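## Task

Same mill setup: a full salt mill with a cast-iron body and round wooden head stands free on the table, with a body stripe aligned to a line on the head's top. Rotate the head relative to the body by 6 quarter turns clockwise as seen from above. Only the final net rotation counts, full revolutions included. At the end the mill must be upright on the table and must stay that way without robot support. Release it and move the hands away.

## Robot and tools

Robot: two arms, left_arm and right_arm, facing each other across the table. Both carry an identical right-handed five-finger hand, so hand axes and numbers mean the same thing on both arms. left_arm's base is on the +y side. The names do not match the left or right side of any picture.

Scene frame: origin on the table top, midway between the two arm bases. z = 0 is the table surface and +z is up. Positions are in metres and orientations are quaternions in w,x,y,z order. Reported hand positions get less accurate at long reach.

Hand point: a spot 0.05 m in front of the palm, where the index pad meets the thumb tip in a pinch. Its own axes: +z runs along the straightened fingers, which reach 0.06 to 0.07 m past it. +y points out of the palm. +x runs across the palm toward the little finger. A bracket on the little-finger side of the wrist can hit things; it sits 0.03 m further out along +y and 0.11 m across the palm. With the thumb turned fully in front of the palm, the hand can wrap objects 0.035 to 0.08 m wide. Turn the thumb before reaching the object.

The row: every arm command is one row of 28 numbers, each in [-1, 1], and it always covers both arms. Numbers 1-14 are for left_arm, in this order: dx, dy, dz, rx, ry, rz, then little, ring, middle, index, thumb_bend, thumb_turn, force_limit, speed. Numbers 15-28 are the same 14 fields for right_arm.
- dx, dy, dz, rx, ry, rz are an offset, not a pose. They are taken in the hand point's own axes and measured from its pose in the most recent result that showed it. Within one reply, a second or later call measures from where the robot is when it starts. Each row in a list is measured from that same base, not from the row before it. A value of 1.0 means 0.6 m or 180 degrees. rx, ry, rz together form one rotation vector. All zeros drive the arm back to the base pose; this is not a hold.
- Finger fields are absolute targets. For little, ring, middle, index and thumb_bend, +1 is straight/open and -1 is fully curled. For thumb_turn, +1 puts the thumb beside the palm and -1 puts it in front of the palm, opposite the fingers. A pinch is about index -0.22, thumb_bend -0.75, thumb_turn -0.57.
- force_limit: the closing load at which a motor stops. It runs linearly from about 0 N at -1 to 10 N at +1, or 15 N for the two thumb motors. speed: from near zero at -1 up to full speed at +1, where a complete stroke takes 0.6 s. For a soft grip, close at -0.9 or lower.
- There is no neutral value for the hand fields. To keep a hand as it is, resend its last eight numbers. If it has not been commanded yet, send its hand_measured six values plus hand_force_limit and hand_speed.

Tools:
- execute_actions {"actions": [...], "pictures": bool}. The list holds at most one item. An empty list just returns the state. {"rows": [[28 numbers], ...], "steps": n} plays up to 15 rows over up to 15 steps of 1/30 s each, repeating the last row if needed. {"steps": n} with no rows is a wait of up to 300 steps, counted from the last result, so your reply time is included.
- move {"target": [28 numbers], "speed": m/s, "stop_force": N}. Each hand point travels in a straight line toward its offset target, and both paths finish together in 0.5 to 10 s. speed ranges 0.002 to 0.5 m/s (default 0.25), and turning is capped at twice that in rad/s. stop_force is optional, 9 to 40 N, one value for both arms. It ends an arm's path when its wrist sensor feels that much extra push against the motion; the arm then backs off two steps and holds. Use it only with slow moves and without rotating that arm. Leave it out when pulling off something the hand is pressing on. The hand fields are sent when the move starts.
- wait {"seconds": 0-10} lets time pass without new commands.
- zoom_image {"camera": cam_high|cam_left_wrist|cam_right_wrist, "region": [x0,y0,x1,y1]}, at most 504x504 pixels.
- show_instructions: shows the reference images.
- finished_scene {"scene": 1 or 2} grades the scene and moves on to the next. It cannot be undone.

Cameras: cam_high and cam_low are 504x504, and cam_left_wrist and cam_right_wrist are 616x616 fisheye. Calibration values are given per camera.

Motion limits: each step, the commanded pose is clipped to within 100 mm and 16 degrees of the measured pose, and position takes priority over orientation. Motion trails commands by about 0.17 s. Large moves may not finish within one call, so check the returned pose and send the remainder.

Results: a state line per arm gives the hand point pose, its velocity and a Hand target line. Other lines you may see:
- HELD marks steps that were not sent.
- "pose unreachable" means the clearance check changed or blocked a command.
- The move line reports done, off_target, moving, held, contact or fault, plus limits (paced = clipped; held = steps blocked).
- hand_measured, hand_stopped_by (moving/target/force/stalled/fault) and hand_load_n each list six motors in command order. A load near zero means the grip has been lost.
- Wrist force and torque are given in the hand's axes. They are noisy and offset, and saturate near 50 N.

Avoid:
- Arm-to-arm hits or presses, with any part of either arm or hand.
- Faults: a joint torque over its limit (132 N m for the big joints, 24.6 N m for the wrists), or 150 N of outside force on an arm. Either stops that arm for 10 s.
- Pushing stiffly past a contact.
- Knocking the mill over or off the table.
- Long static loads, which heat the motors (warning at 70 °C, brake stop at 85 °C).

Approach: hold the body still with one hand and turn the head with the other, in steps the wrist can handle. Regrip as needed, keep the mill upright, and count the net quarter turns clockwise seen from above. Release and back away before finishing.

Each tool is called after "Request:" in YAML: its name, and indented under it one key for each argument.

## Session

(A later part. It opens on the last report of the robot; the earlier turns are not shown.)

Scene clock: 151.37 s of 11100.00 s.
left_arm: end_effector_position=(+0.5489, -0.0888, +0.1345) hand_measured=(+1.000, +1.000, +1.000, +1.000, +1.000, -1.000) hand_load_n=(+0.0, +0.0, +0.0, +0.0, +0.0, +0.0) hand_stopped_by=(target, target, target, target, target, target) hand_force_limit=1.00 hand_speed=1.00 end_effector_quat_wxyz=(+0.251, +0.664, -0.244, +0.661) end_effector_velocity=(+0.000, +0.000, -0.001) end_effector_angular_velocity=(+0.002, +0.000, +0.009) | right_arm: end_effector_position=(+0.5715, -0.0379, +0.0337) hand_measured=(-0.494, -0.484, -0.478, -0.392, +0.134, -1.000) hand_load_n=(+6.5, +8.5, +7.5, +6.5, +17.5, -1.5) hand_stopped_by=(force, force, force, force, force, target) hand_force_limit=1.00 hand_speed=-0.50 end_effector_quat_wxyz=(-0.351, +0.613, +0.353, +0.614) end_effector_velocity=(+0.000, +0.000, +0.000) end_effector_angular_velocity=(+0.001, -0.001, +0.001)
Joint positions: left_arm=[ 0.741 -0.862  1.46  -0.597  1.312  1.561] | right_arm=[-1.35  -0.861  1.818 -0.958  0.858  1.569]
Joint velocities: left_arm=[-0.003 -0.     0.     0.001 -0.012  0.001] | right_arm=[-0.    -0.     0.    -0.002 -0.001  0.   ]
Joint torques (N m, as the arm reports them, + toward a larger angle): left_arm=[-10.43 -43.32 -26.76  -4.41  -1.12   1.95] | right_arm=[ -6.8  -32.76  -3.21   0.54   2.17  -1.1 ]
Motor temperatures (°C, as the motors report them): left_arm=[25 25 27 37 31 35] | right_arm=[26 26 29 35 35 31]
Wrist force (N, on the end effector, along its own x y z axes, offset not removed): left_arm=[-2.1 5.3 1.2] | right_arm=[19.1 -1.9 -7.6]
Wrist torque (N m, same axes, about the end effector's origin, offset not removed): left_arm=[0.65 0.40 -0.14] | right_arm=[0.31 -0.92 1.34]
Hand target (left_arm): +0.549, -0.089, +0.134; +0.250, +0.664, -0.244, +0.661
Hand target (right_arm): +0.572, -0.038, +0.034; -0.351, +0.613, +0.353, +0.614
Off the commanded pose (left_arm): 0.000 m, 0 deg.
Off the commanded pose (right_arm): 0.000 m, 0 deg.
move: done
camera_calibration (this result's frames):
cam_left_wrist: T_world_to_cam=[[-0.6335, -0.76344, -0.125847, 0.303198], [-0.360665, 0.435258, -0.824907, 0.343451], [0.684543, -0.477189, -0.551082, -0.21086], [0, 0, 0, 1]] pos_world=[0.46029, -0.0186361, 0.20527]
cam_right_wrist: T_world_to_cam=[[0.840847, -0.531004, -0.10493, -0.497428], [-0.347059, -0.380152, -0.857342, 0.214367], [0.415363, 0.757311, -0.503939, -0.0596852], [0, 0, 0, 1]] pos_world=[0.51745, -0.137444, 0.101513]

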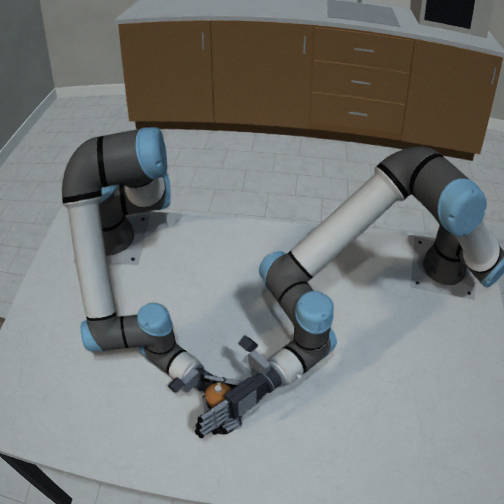

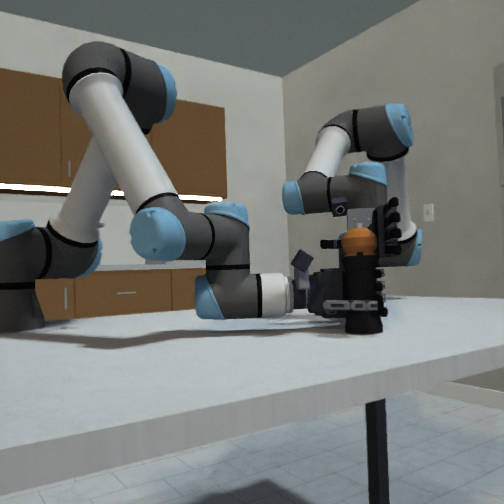

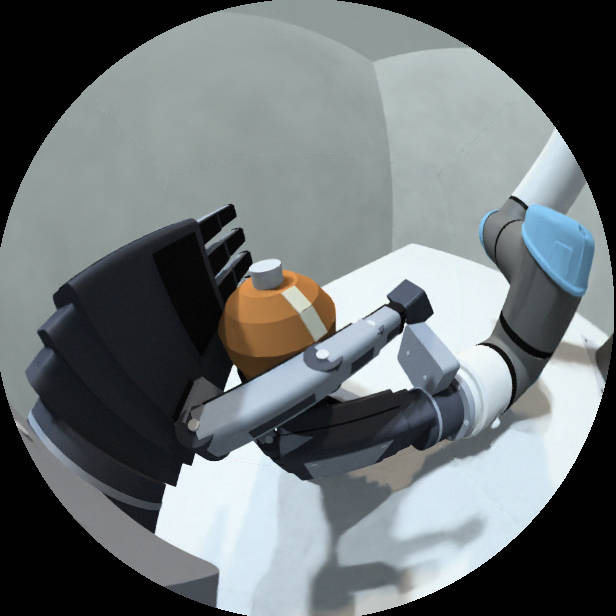

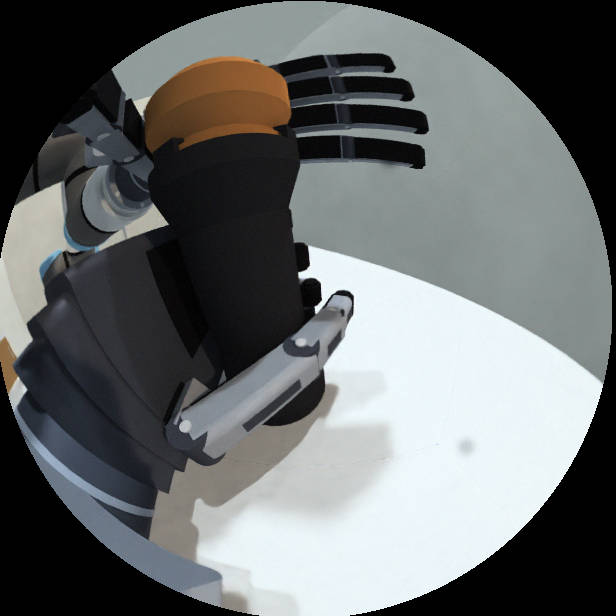

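7 cycles done (~275°). Cycle 8.

Request:
move:
  target: [0,0,0,0,0,0,-1,-1,-1,-1,-1,-1,1,0,0,0,0,0,0,0,-1,-1,-1,-1,-1,-1,1,-0.5]

Request:
move:
  target: [0,0.024,-0.033,-0.222,0,0,-1,-1,-1,-1,-1,-1,1,0,0,0,0,0,0,0,-1,-1,-1,-1,-1,-1,1,-0.5]
  speed: 0.15

Request:
move:
  target: [0,0,0,0,0,0,1,1,1,1,1,-1,1,1,0,0,0,0,0,0,-1,-1,-1,-1,-1,-1,1,-0.5]

Request:
move:
  target: [0,-0.040,0.010,0.222,0,0,1,1,1,1,1,-1,1,1,0,0,0,0,0,0,-1,-1,-1,-1,-1,-1,1,-0.5]

Scene clock: 164.03 s of 11100.00 s.
left_arm: end_effector_position=(+0.5489, -0.0888, +0.1345) hand_measured=(-1.000, -0.564, -0.282, -0.284, +0.576, -1.000) hand_load_n=(+0.0, +12.0, +9.5, +11.0, +19.0, +4.0) hand_stopped_by=(target, force, force, force, force, target) hand_force_limit=1.00 hand_speed=0.00 end_effector_quat_wxyz=(+0.251, +0.664, -0.244, +0.661) end_effector_velocity=(-0.000, +0.000, +0.001) end_effector_angular_velocity=(+0.001, -0.000, +0.000) | right_arm: end_effector_position=(+0.5715, -0.0379, +0.0337) hand_measured=(-0.494, -0.484, -0.478, -0.392, +0.134, -1.000) hand_load_n=(+10.5, +11.5, +9.5, +7.0, +17.5, -1.0) hand_stopped_by=(force, force, force, force, force, target) hand_force_limit=1.00 hand_speed=-0.50 end_effector_quat_wxyz=(-0.351, +0.613, +0.353, +0.614) end_effector_velocity=(+0.000, +0.000, +0.001) end_effector_angular_velocity=(+0.001, -0.001, -0.000)
Joint positions: left_arm=[ 0.741 -0.862  1.46  -0.597  1.312  1.561] | right_arm=[-1.35  -0.861  1.818 -0.958  0.858  1.569]
Joint velocities: left_arm=[-0.    -0.003  0.001  0.001 -0.     0.001] | right_arm=[ 0.    -0.001 -0.    -0.001  0.     0.   ]
Joint torques (N m, as the arm reports them, + toward a larger angle): left_arm=[ 18.66 -46.43 -13.48  -2.28  -3.16  -2.68] | right_arm=[ 17.44 -33.03  -2.73   0.53  -5.2   -1.42]
Motor temperatures (°C, as the motors report them): left_arm=[25 25 27 37 31 35] | right_arm=[26 26 29 35 35 31]
Wrist force (N, on the end effector, along its own x y z axes, offset not removed): left_arm=[4.1 10.3 -8.1] | right_arm=[5.0 21.6 10.5]
Wrist torque (N m, same axes, about the end effector's origin, offset not removed): left_arm=[0.37 0.27 0.37] | right_arm=[0.53 -1.45 2.16]
Hand target (left_arm): +0.549, -0.089, +0.135; +0.251, +0.664, -0.244, +0.661
Hand target (right_arm): +0.572, -0.038, +0.034; -0.351, +0.613, +0.353, +0.614
Off the commanded pose (left_arm): 0.000 m, 0 deg.
Off the commanded pose (right_arm): 0.000 m, 0 deg.
After step 90, 8.17 s passed at rest.
move: done
camera_calibration (this result's frames):
cam_left_wrist: T_world_to_cam=[[-0.63352, -0.763426, -0.125832, 0.303202], [-0.360643, 0.435244, -0.824924, 0.343453], [0.684535, -0.477225, -0.55106, -0.210853], [0, 0, 0, 1]] pos_world=[0.460285, -0.018638, 0.205282]
cam_right_wrist: T_world_to_cam=[[0.84085, -0.530999, -0.104934, -0.497429], [-0.347059, -0.380153, -0.857341, 0.214366], [0.415356, 0.757314, -0.503939, -0.0596809], [0, 0, 0, 1]] pos_world=[0.51745, -0.137445, 0.101512]

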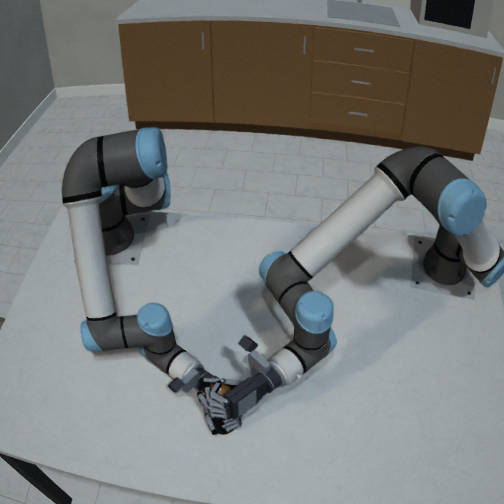

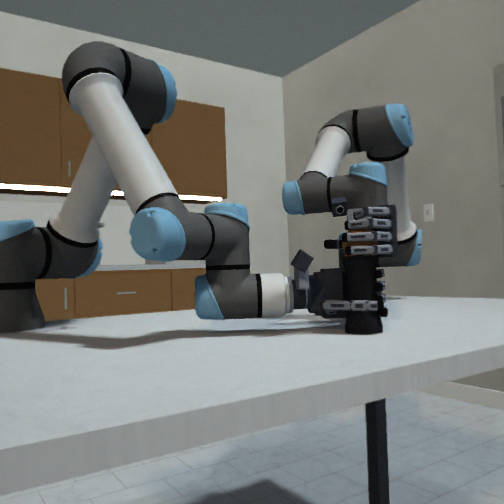

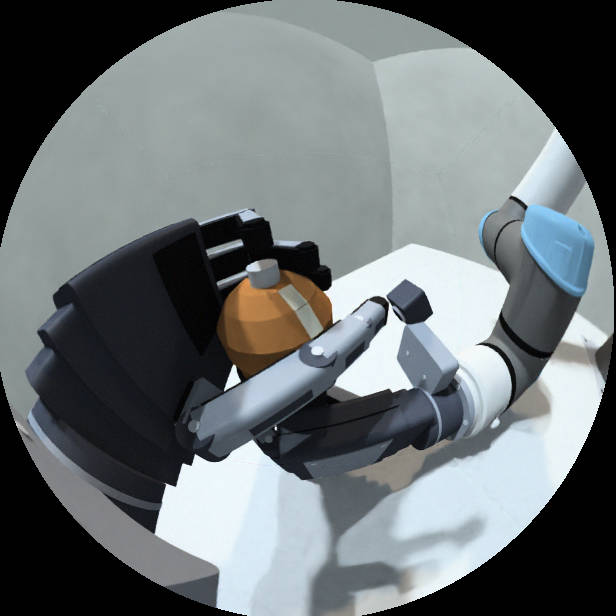

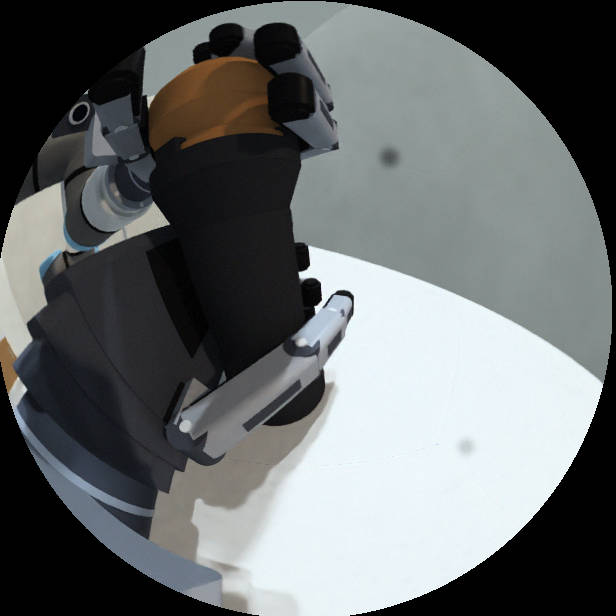

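Scene clock: 166.77 s of 11100.00 s.
left_arm: end_effector_position=(+0.5245, -0.0865, +0.1345) hand_measured=(-1.000, -0.564, -0.282, -0.284, +0.578, -1.000) hand_load_n=(+0.0, +13.5, +14.5, +6.5, +14.5, +6.5) hand_stopped_by=(target, force, force, force, force, target) hand_force_limit=1.00 hand_speed=0.00 end_effector_quat_wxyz=(+0.462, +0.539, -0.455, +0.538) end_effector_velocity=(-0.001, -0.001, -0.001) end_effector_angular_velocity=(+0.003, -0.001, -0.010) | right_arm: end_effector_position=(+0.5716, -0.0379, +0.0337) hand_measured=(-0.494, -0.484, -0.478, -0.392, +0.134, -1.000) hand_load_n=(+13.5, +13.5, +9.5, +5.5, +16.0, -5.0) hand_stopped_by=(force, force, force, force, force, target) hand_force_limit=1.00 hand_speed=-0.50 end_effector_quat_wxyz=(-0.351, +0.613, +0.353, +0.614) end_effector_velocity=(-0.000, +0.000, +0.000) end_effector_angular_velocity=(-0.000, -0.002, +0.001)
Joint positions: left_arm=[ 0.962 -0.678  1.114 -0.442  2.229  1.558] | right_arm=[-1.35  -0.861  1.818 -0.958  0.858  1.569]
Joint velocities: left_arm=[ 0.001  0.006 -0.01   0.008  0.011  0.003] | right_arm=[ 0.     0.     0.    -0.001 -0.001 -0.001]
Joint torques (N m, as the arm reports them, + toward a larger angle): left_arm=[ 16.63 -21.29 -16.72   5.95   1.33   2.57] | right_arm=[ -9.28 -32.8   -2.5    0.42   1.95  -1.69]
Motor temperatures (°C, as the motors report them): left_arm=[25 25 27 37 31 35] | right_arm=[26 26 29 35 35 31]
Wrist force (N, on the end effector, along its own x y z axes, offset not removed): left_arm=[15.8 5.1 15.6] | right_arm=[13.3 1.7 4.1]
Wrist torque (N m, same axes, about the end effector's origin, offset not removed): left_arm=[0.74 -0.45 0.89] | right_arm=[-0.42 -2.36 1.33]
Hand target (left_arm): +0.524, -0.087, +0.135; +0.462, +0.539, -0.455, +0.538
Hand target (right_arm): +0.572, -0.038, +0.034; -0.351, +0.613, +0.353, +0.614
Off the commanded pose (left_arm): 0.000 m, 0 deg.
Off the commanded pose (right_arm): 0.000 m, 0 deg.
move: done
camera_calibration (this result's frames):
cam_left_wrist: T_world_to_cam=[[-0.975467, -0.179789, -0.127044, 0.519484], [0.0044285, 0.560947, -0.82784, 0.153454], [0.220101, -0.808093, -0.546389, 0.0212942], [0, 0, 0, 1]] pos_world=[0.501373, 0.0245255, 0.204668]
cam_right_wrist: T_world_to_cam=[[0.840825, -0.531039, -0.104934, -0.497441], [-0.347077, -0.380136, -0.857341, 0.214375], [0.415393, 0.757294, -0.503939, -0.0596942], [0, 0, 0, 1]] pos_world=[0.517462, -0.137463, 0.101512]

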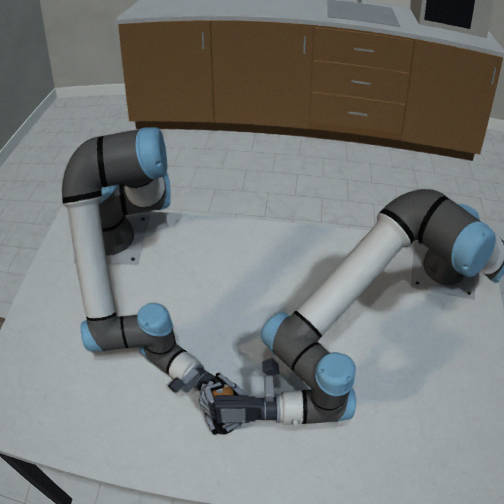

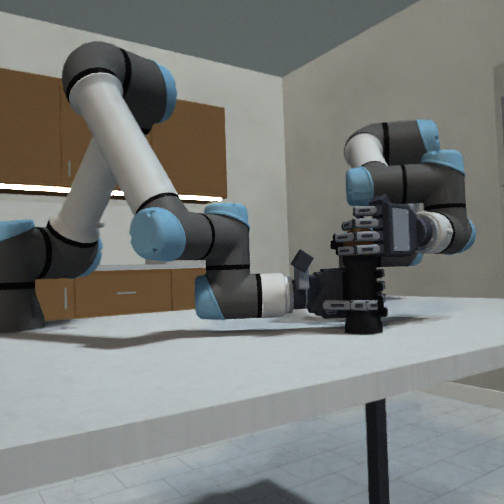

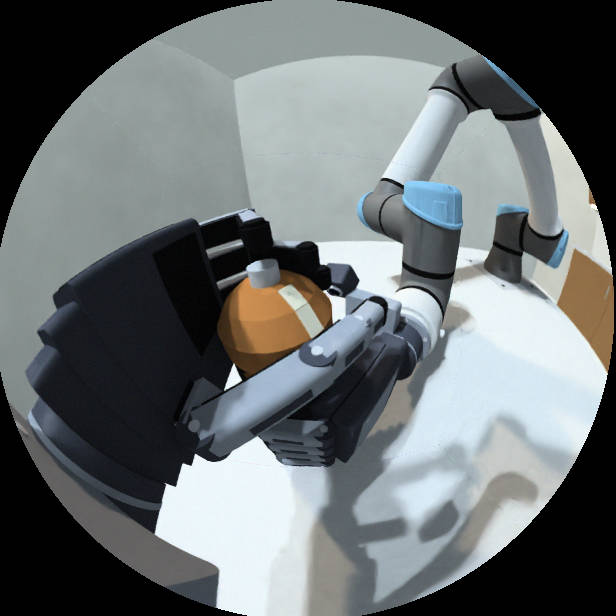

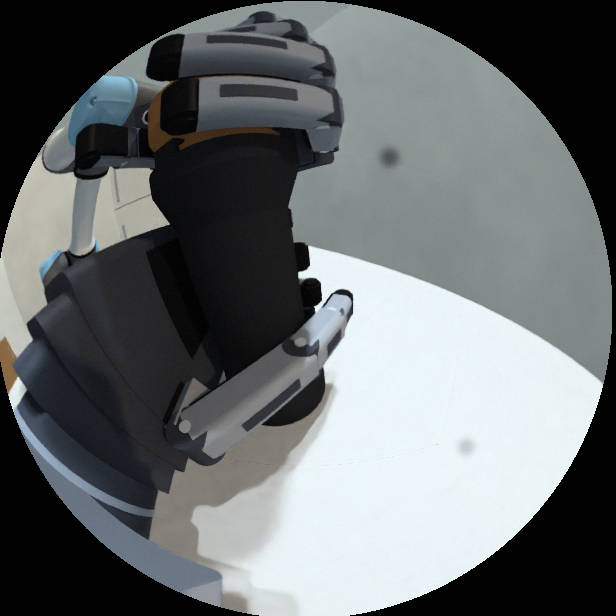

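Scene clock: 167.67 s of 11100.00 s.
left_arm: end_effector_position=(+0.5245, -0.0865, +0.1345) hand_measured=(+1.000, +1.000, +1.000, +1.000, +1.000, -1.000) hand_load_n=(+0.0, +0.0, +0.0, +0.0, +0.0, +0.0) hand_stopped_by=(target, target, target, target, target, target) hand_force_limit=1.00 hand_speed=1.00 end_effector_quat_wxyz=(+0.462, +0.539, -0.455, +0.538) end_effector_velocity=(-0.000, +0.000, -0.001) end_effector_angular_velocity=(+0.002, +0.002, -0.000) | right_arm: end_effector_position=(+0.5716, -0.0379, +0.0337) hand_measured=(-0.494, -0.484, -0.478, -0.392, +0.134, -1.000) hand_load_n=(+7.0, +8.5, +7.0, +6.5, +17.5, -1.5) hand_stopped_by=(force, force, force, force, force, target) hand_force_limit=1.00 hand_speed=-0.50 end_effector_quat_wxyz=(-0.351, +0.613, +0.353, +0.614) end_effector_velocity=(+0.000, +0.000, -0.000) end_effector_angular_velocity=(-0.000, +0.001, +0.001)
Joint positions: left_arm=[ 0.962 -0.677  1.114 -0.442  2.229  1.558] | right_arm=[-1.35  -0.861  1.818 -0.958  0.858  1.569]
Joint velocities: left_arm=[-0.     0.     0.001  0.001  0.    -0.   ] | right_arm=[-0.     0.001 -0.001  0.001 -0.001  0.   ]
Joint torques (N m, as the arm reports them, + toward a larger angle): left_arm=[ -9.15 -59.15 -10.08  -3.83  -1.08  -3.3 ] | right_arm=[ -5.33 -33.02  -2.14   0.41   1.94  -1.54]
Motor temperatures (°C, as the motors report them): left_arm=[25 25 27 37 31 35] | right_arm=[26 26 29 35 35 31]
Wrist force (N, on the end effector, along its own x y z axes, offset not removed): left_arm=[-2.2 1.6 5.1] | right_arm=[21.8 -2.3 -8.8]
Wrist torque (N m, same axes, about the end effector's origin, offset not removed): left_arm=[-0.02 0.06 -0.10] | right_arm=[0.34 -1.28 1.28]
Hand target (left_arm): +0.524, -0.087, +0.135; +0.462, +0.539, -0.455, +0.538
Hand target (right_arm): +0.572, -0.038, +0.034; -0.351, +0.613, +0.353, +0.614
Off the commanded pose (left_arm): 0.000 m, 0 deg.
Off the commanded pose (right_arm): 0.000 m, 0 deg.
move: done
camera_calibration (this result's frames):
cam_left_wrist: T_world_to_cam=[[-0.975455, -0.179872, -0.127016, 0.519525], [0.00434669, 0.560984, -0.827815, 0.153422], [0.220155, -0.808049, -0.546433, 0.0212775], [0, 0, 0, 1]] pos_world=[0.501422, 0.024574, 0.204619]
cam_right_wrist: T_world_to_cam=[[0.840818, -0.53105, -0.104933, -0.497447], [-0.347082, -0.380131, -0.857342, 0.214377], [0.415403, 0.757288, -0.503939, -0.0596967], [0, 0, 0, 1]] pos_world=[0.517467, -0.13747, 0.101512]

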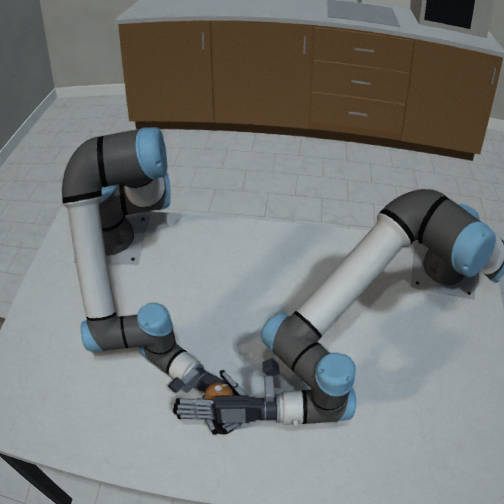

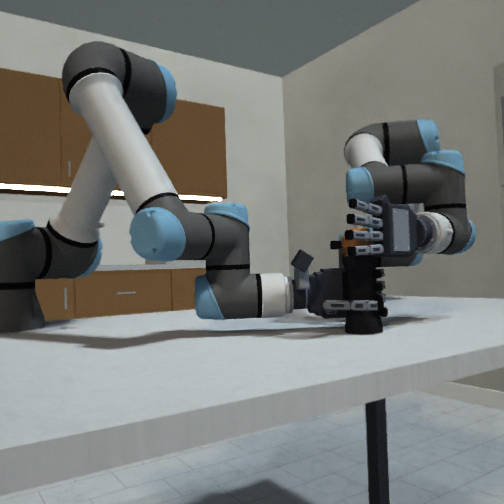

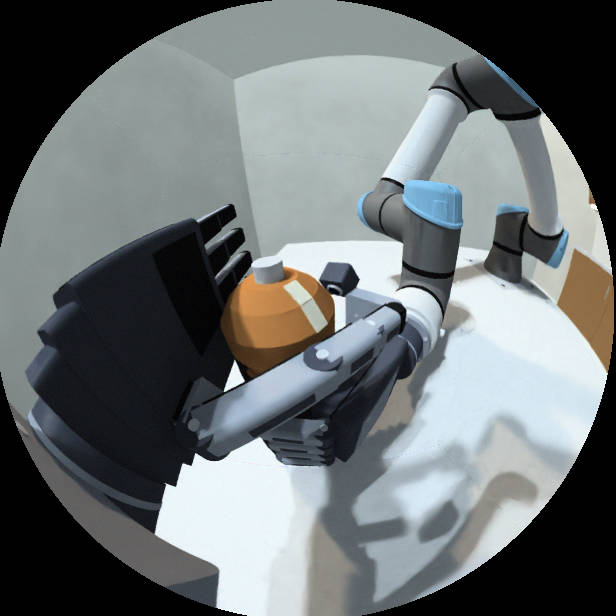

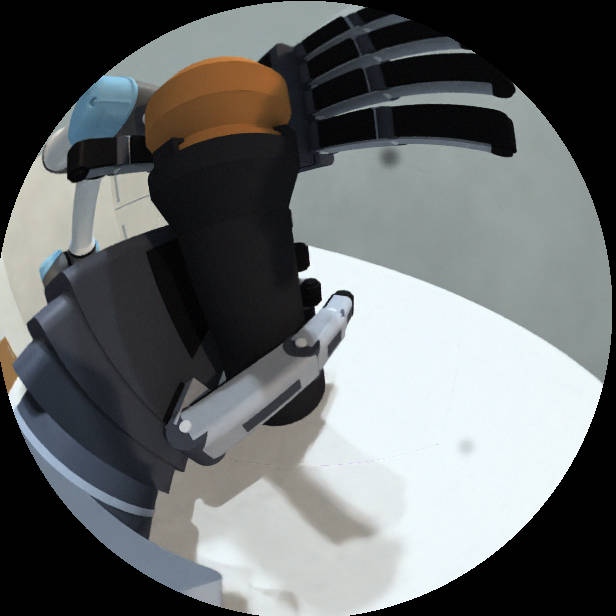

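Scene clock: 169.53 s of 11100.00 s.
left_arm: end_effector_position=(+0.5492, -0.0886, +0.1344) hand_measured=(+1.000, +1.000, +1.000, +1.000, +1.000, -1.000) hand_load_n=(+0.0, +0.0, +0.0, +0.0, +0.0, +0.5) hand_stopped_by=(target, target, target, target, target, target) hand_force_limit=1.00 hand_speed=1.00 end_effector_quat_wxyz=(+0.251, +0.664, -0.244, +0.661) end_effector_velocity=(+0.000, -0.001, +0.001) end_effector_angular_velocity=(-0.001, +0.000, +0.008) | right_arm: end_effector_position=(+0.5716, -0.0379, +0.0337) hand_measured=(-0.494, -0.484, -0.478, -0.392, +0.134, -1.000) hand_load_n=(+7.0, +8.5, +7.5, +6.5, +17.5, -1.0) hand_stopped_by=(force, force, force, force, force, target) hand_force_limit=1.00 hand_speed=-0.50 end_effector_quat_wxyz=(-0.351, +0.613, +0.353, +0.614) end_effector_velocity=(+0.000, +0.000, +0.001) end_effector_angular_velocity=(+0.001, -0.001, -0.000)
Joint positions: left_arm=[ 0.741 -0.862  1.459 -0.597  1.312  1.56 ] | right_arm=[-1.35  -0.861  1.818 -0.958  0.858  1.569]
Joint velocities: left_arm=[-0.004 -0.    -0.001  0.001 -0.012 -0.001] | right_arm=[ 0.    -0.    -0.    -0.     0.001  0.   ]
Joint torques (N m, as the arm reports them, + toward a larger angle): left_arm=[ -9.63 -43.17 -27.53  -4.78  -1.07   1.66] | right_arm=[ -5.59 -32.83  -2.42   0.51   2.03  -1.61]
Motor temperatures (°C, as the motors report them): left_arm=[25 25 27 37 31 35] | right_arm=[26 26 29 35 35 31]
Wrist force (N, on the end effector, along its own x y z axes, offset not removed): left_arm=[-3.0 3.4 -0.7] | right_arm=[20.5 -1.4 -7.3]
Wrist torque (N m, same axes, about the end effector's origin, offset not removed): left_arm=[0.47 0.43 -0.16] | right_arm=[0.23 -1.13 1.51]
Hand target (left_arm): +0.549, -0.089, +0.134; +0.250, +0.664, -0.244, +0.661
Hand target (right_arm): +0.572, -0.038, +0.034; -0.351, +0.613, +0.353, +0.614
Off the commanded pose (left_arm): 0.000 m, 0 deg.
Off the commanded pose (right_arm): 0.000 m, 0 deg.
move: done
camera_calibration (this result's frames):
cam_left_wrist: T_world_to_cam=[[-0.633459, -0.76355, -0.125382, 0.303417], [-0.361187, 0.435084, -0.82477, 0.343645], [0.684305, -0.477172, -0.551393, -0.210817], [0, 0, 0, 1]] pos_world=[0.460585, -0.0184359, 0.205228]
cam_right_wrist: T_world_to_cam=[[0.840818, -0.53105, -0.104934, -0.497447], [-0.347082, -0.380131, -0.857341, 0.214378], [0.415403, 0.757288, -0.503939, -0.0596966], [0, 0, 0, 1]] pos_world=[0.517467, -0.137471, 0.101512]

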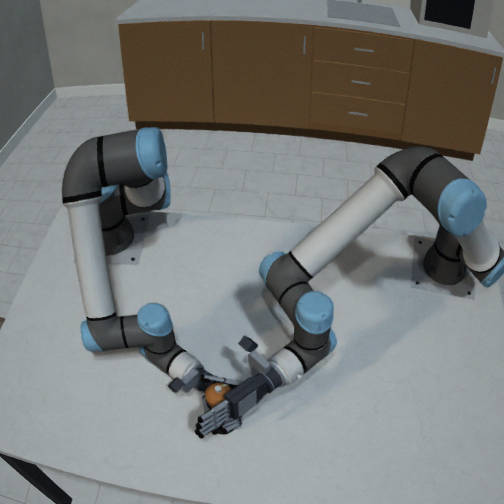

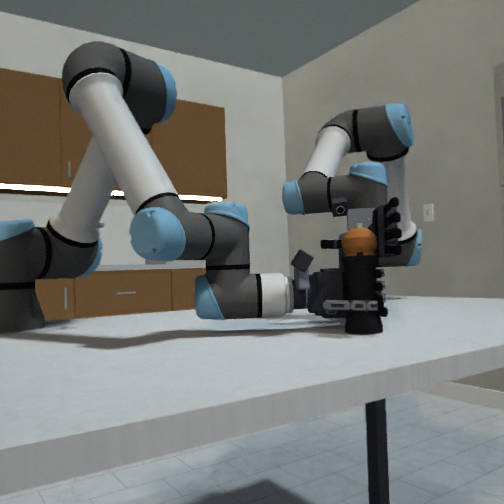

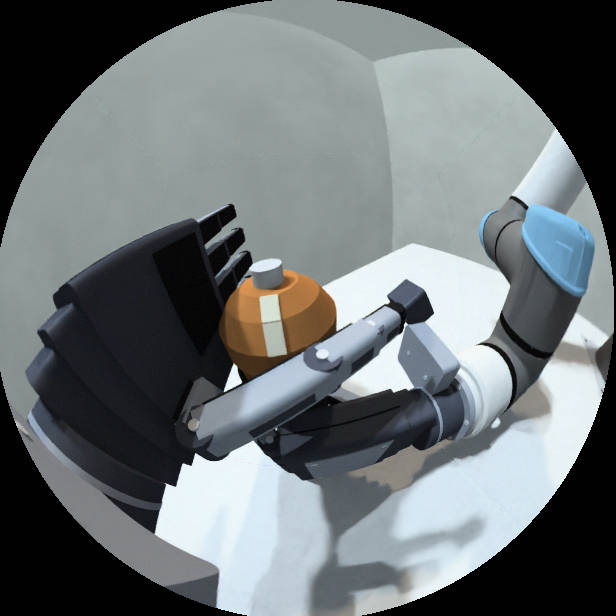

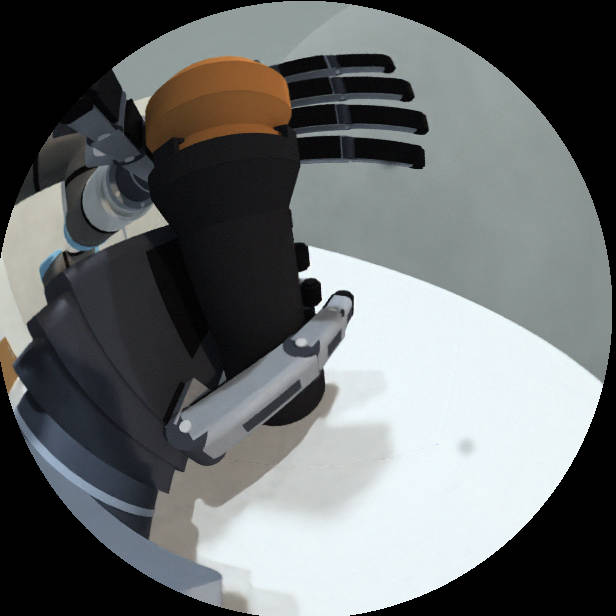

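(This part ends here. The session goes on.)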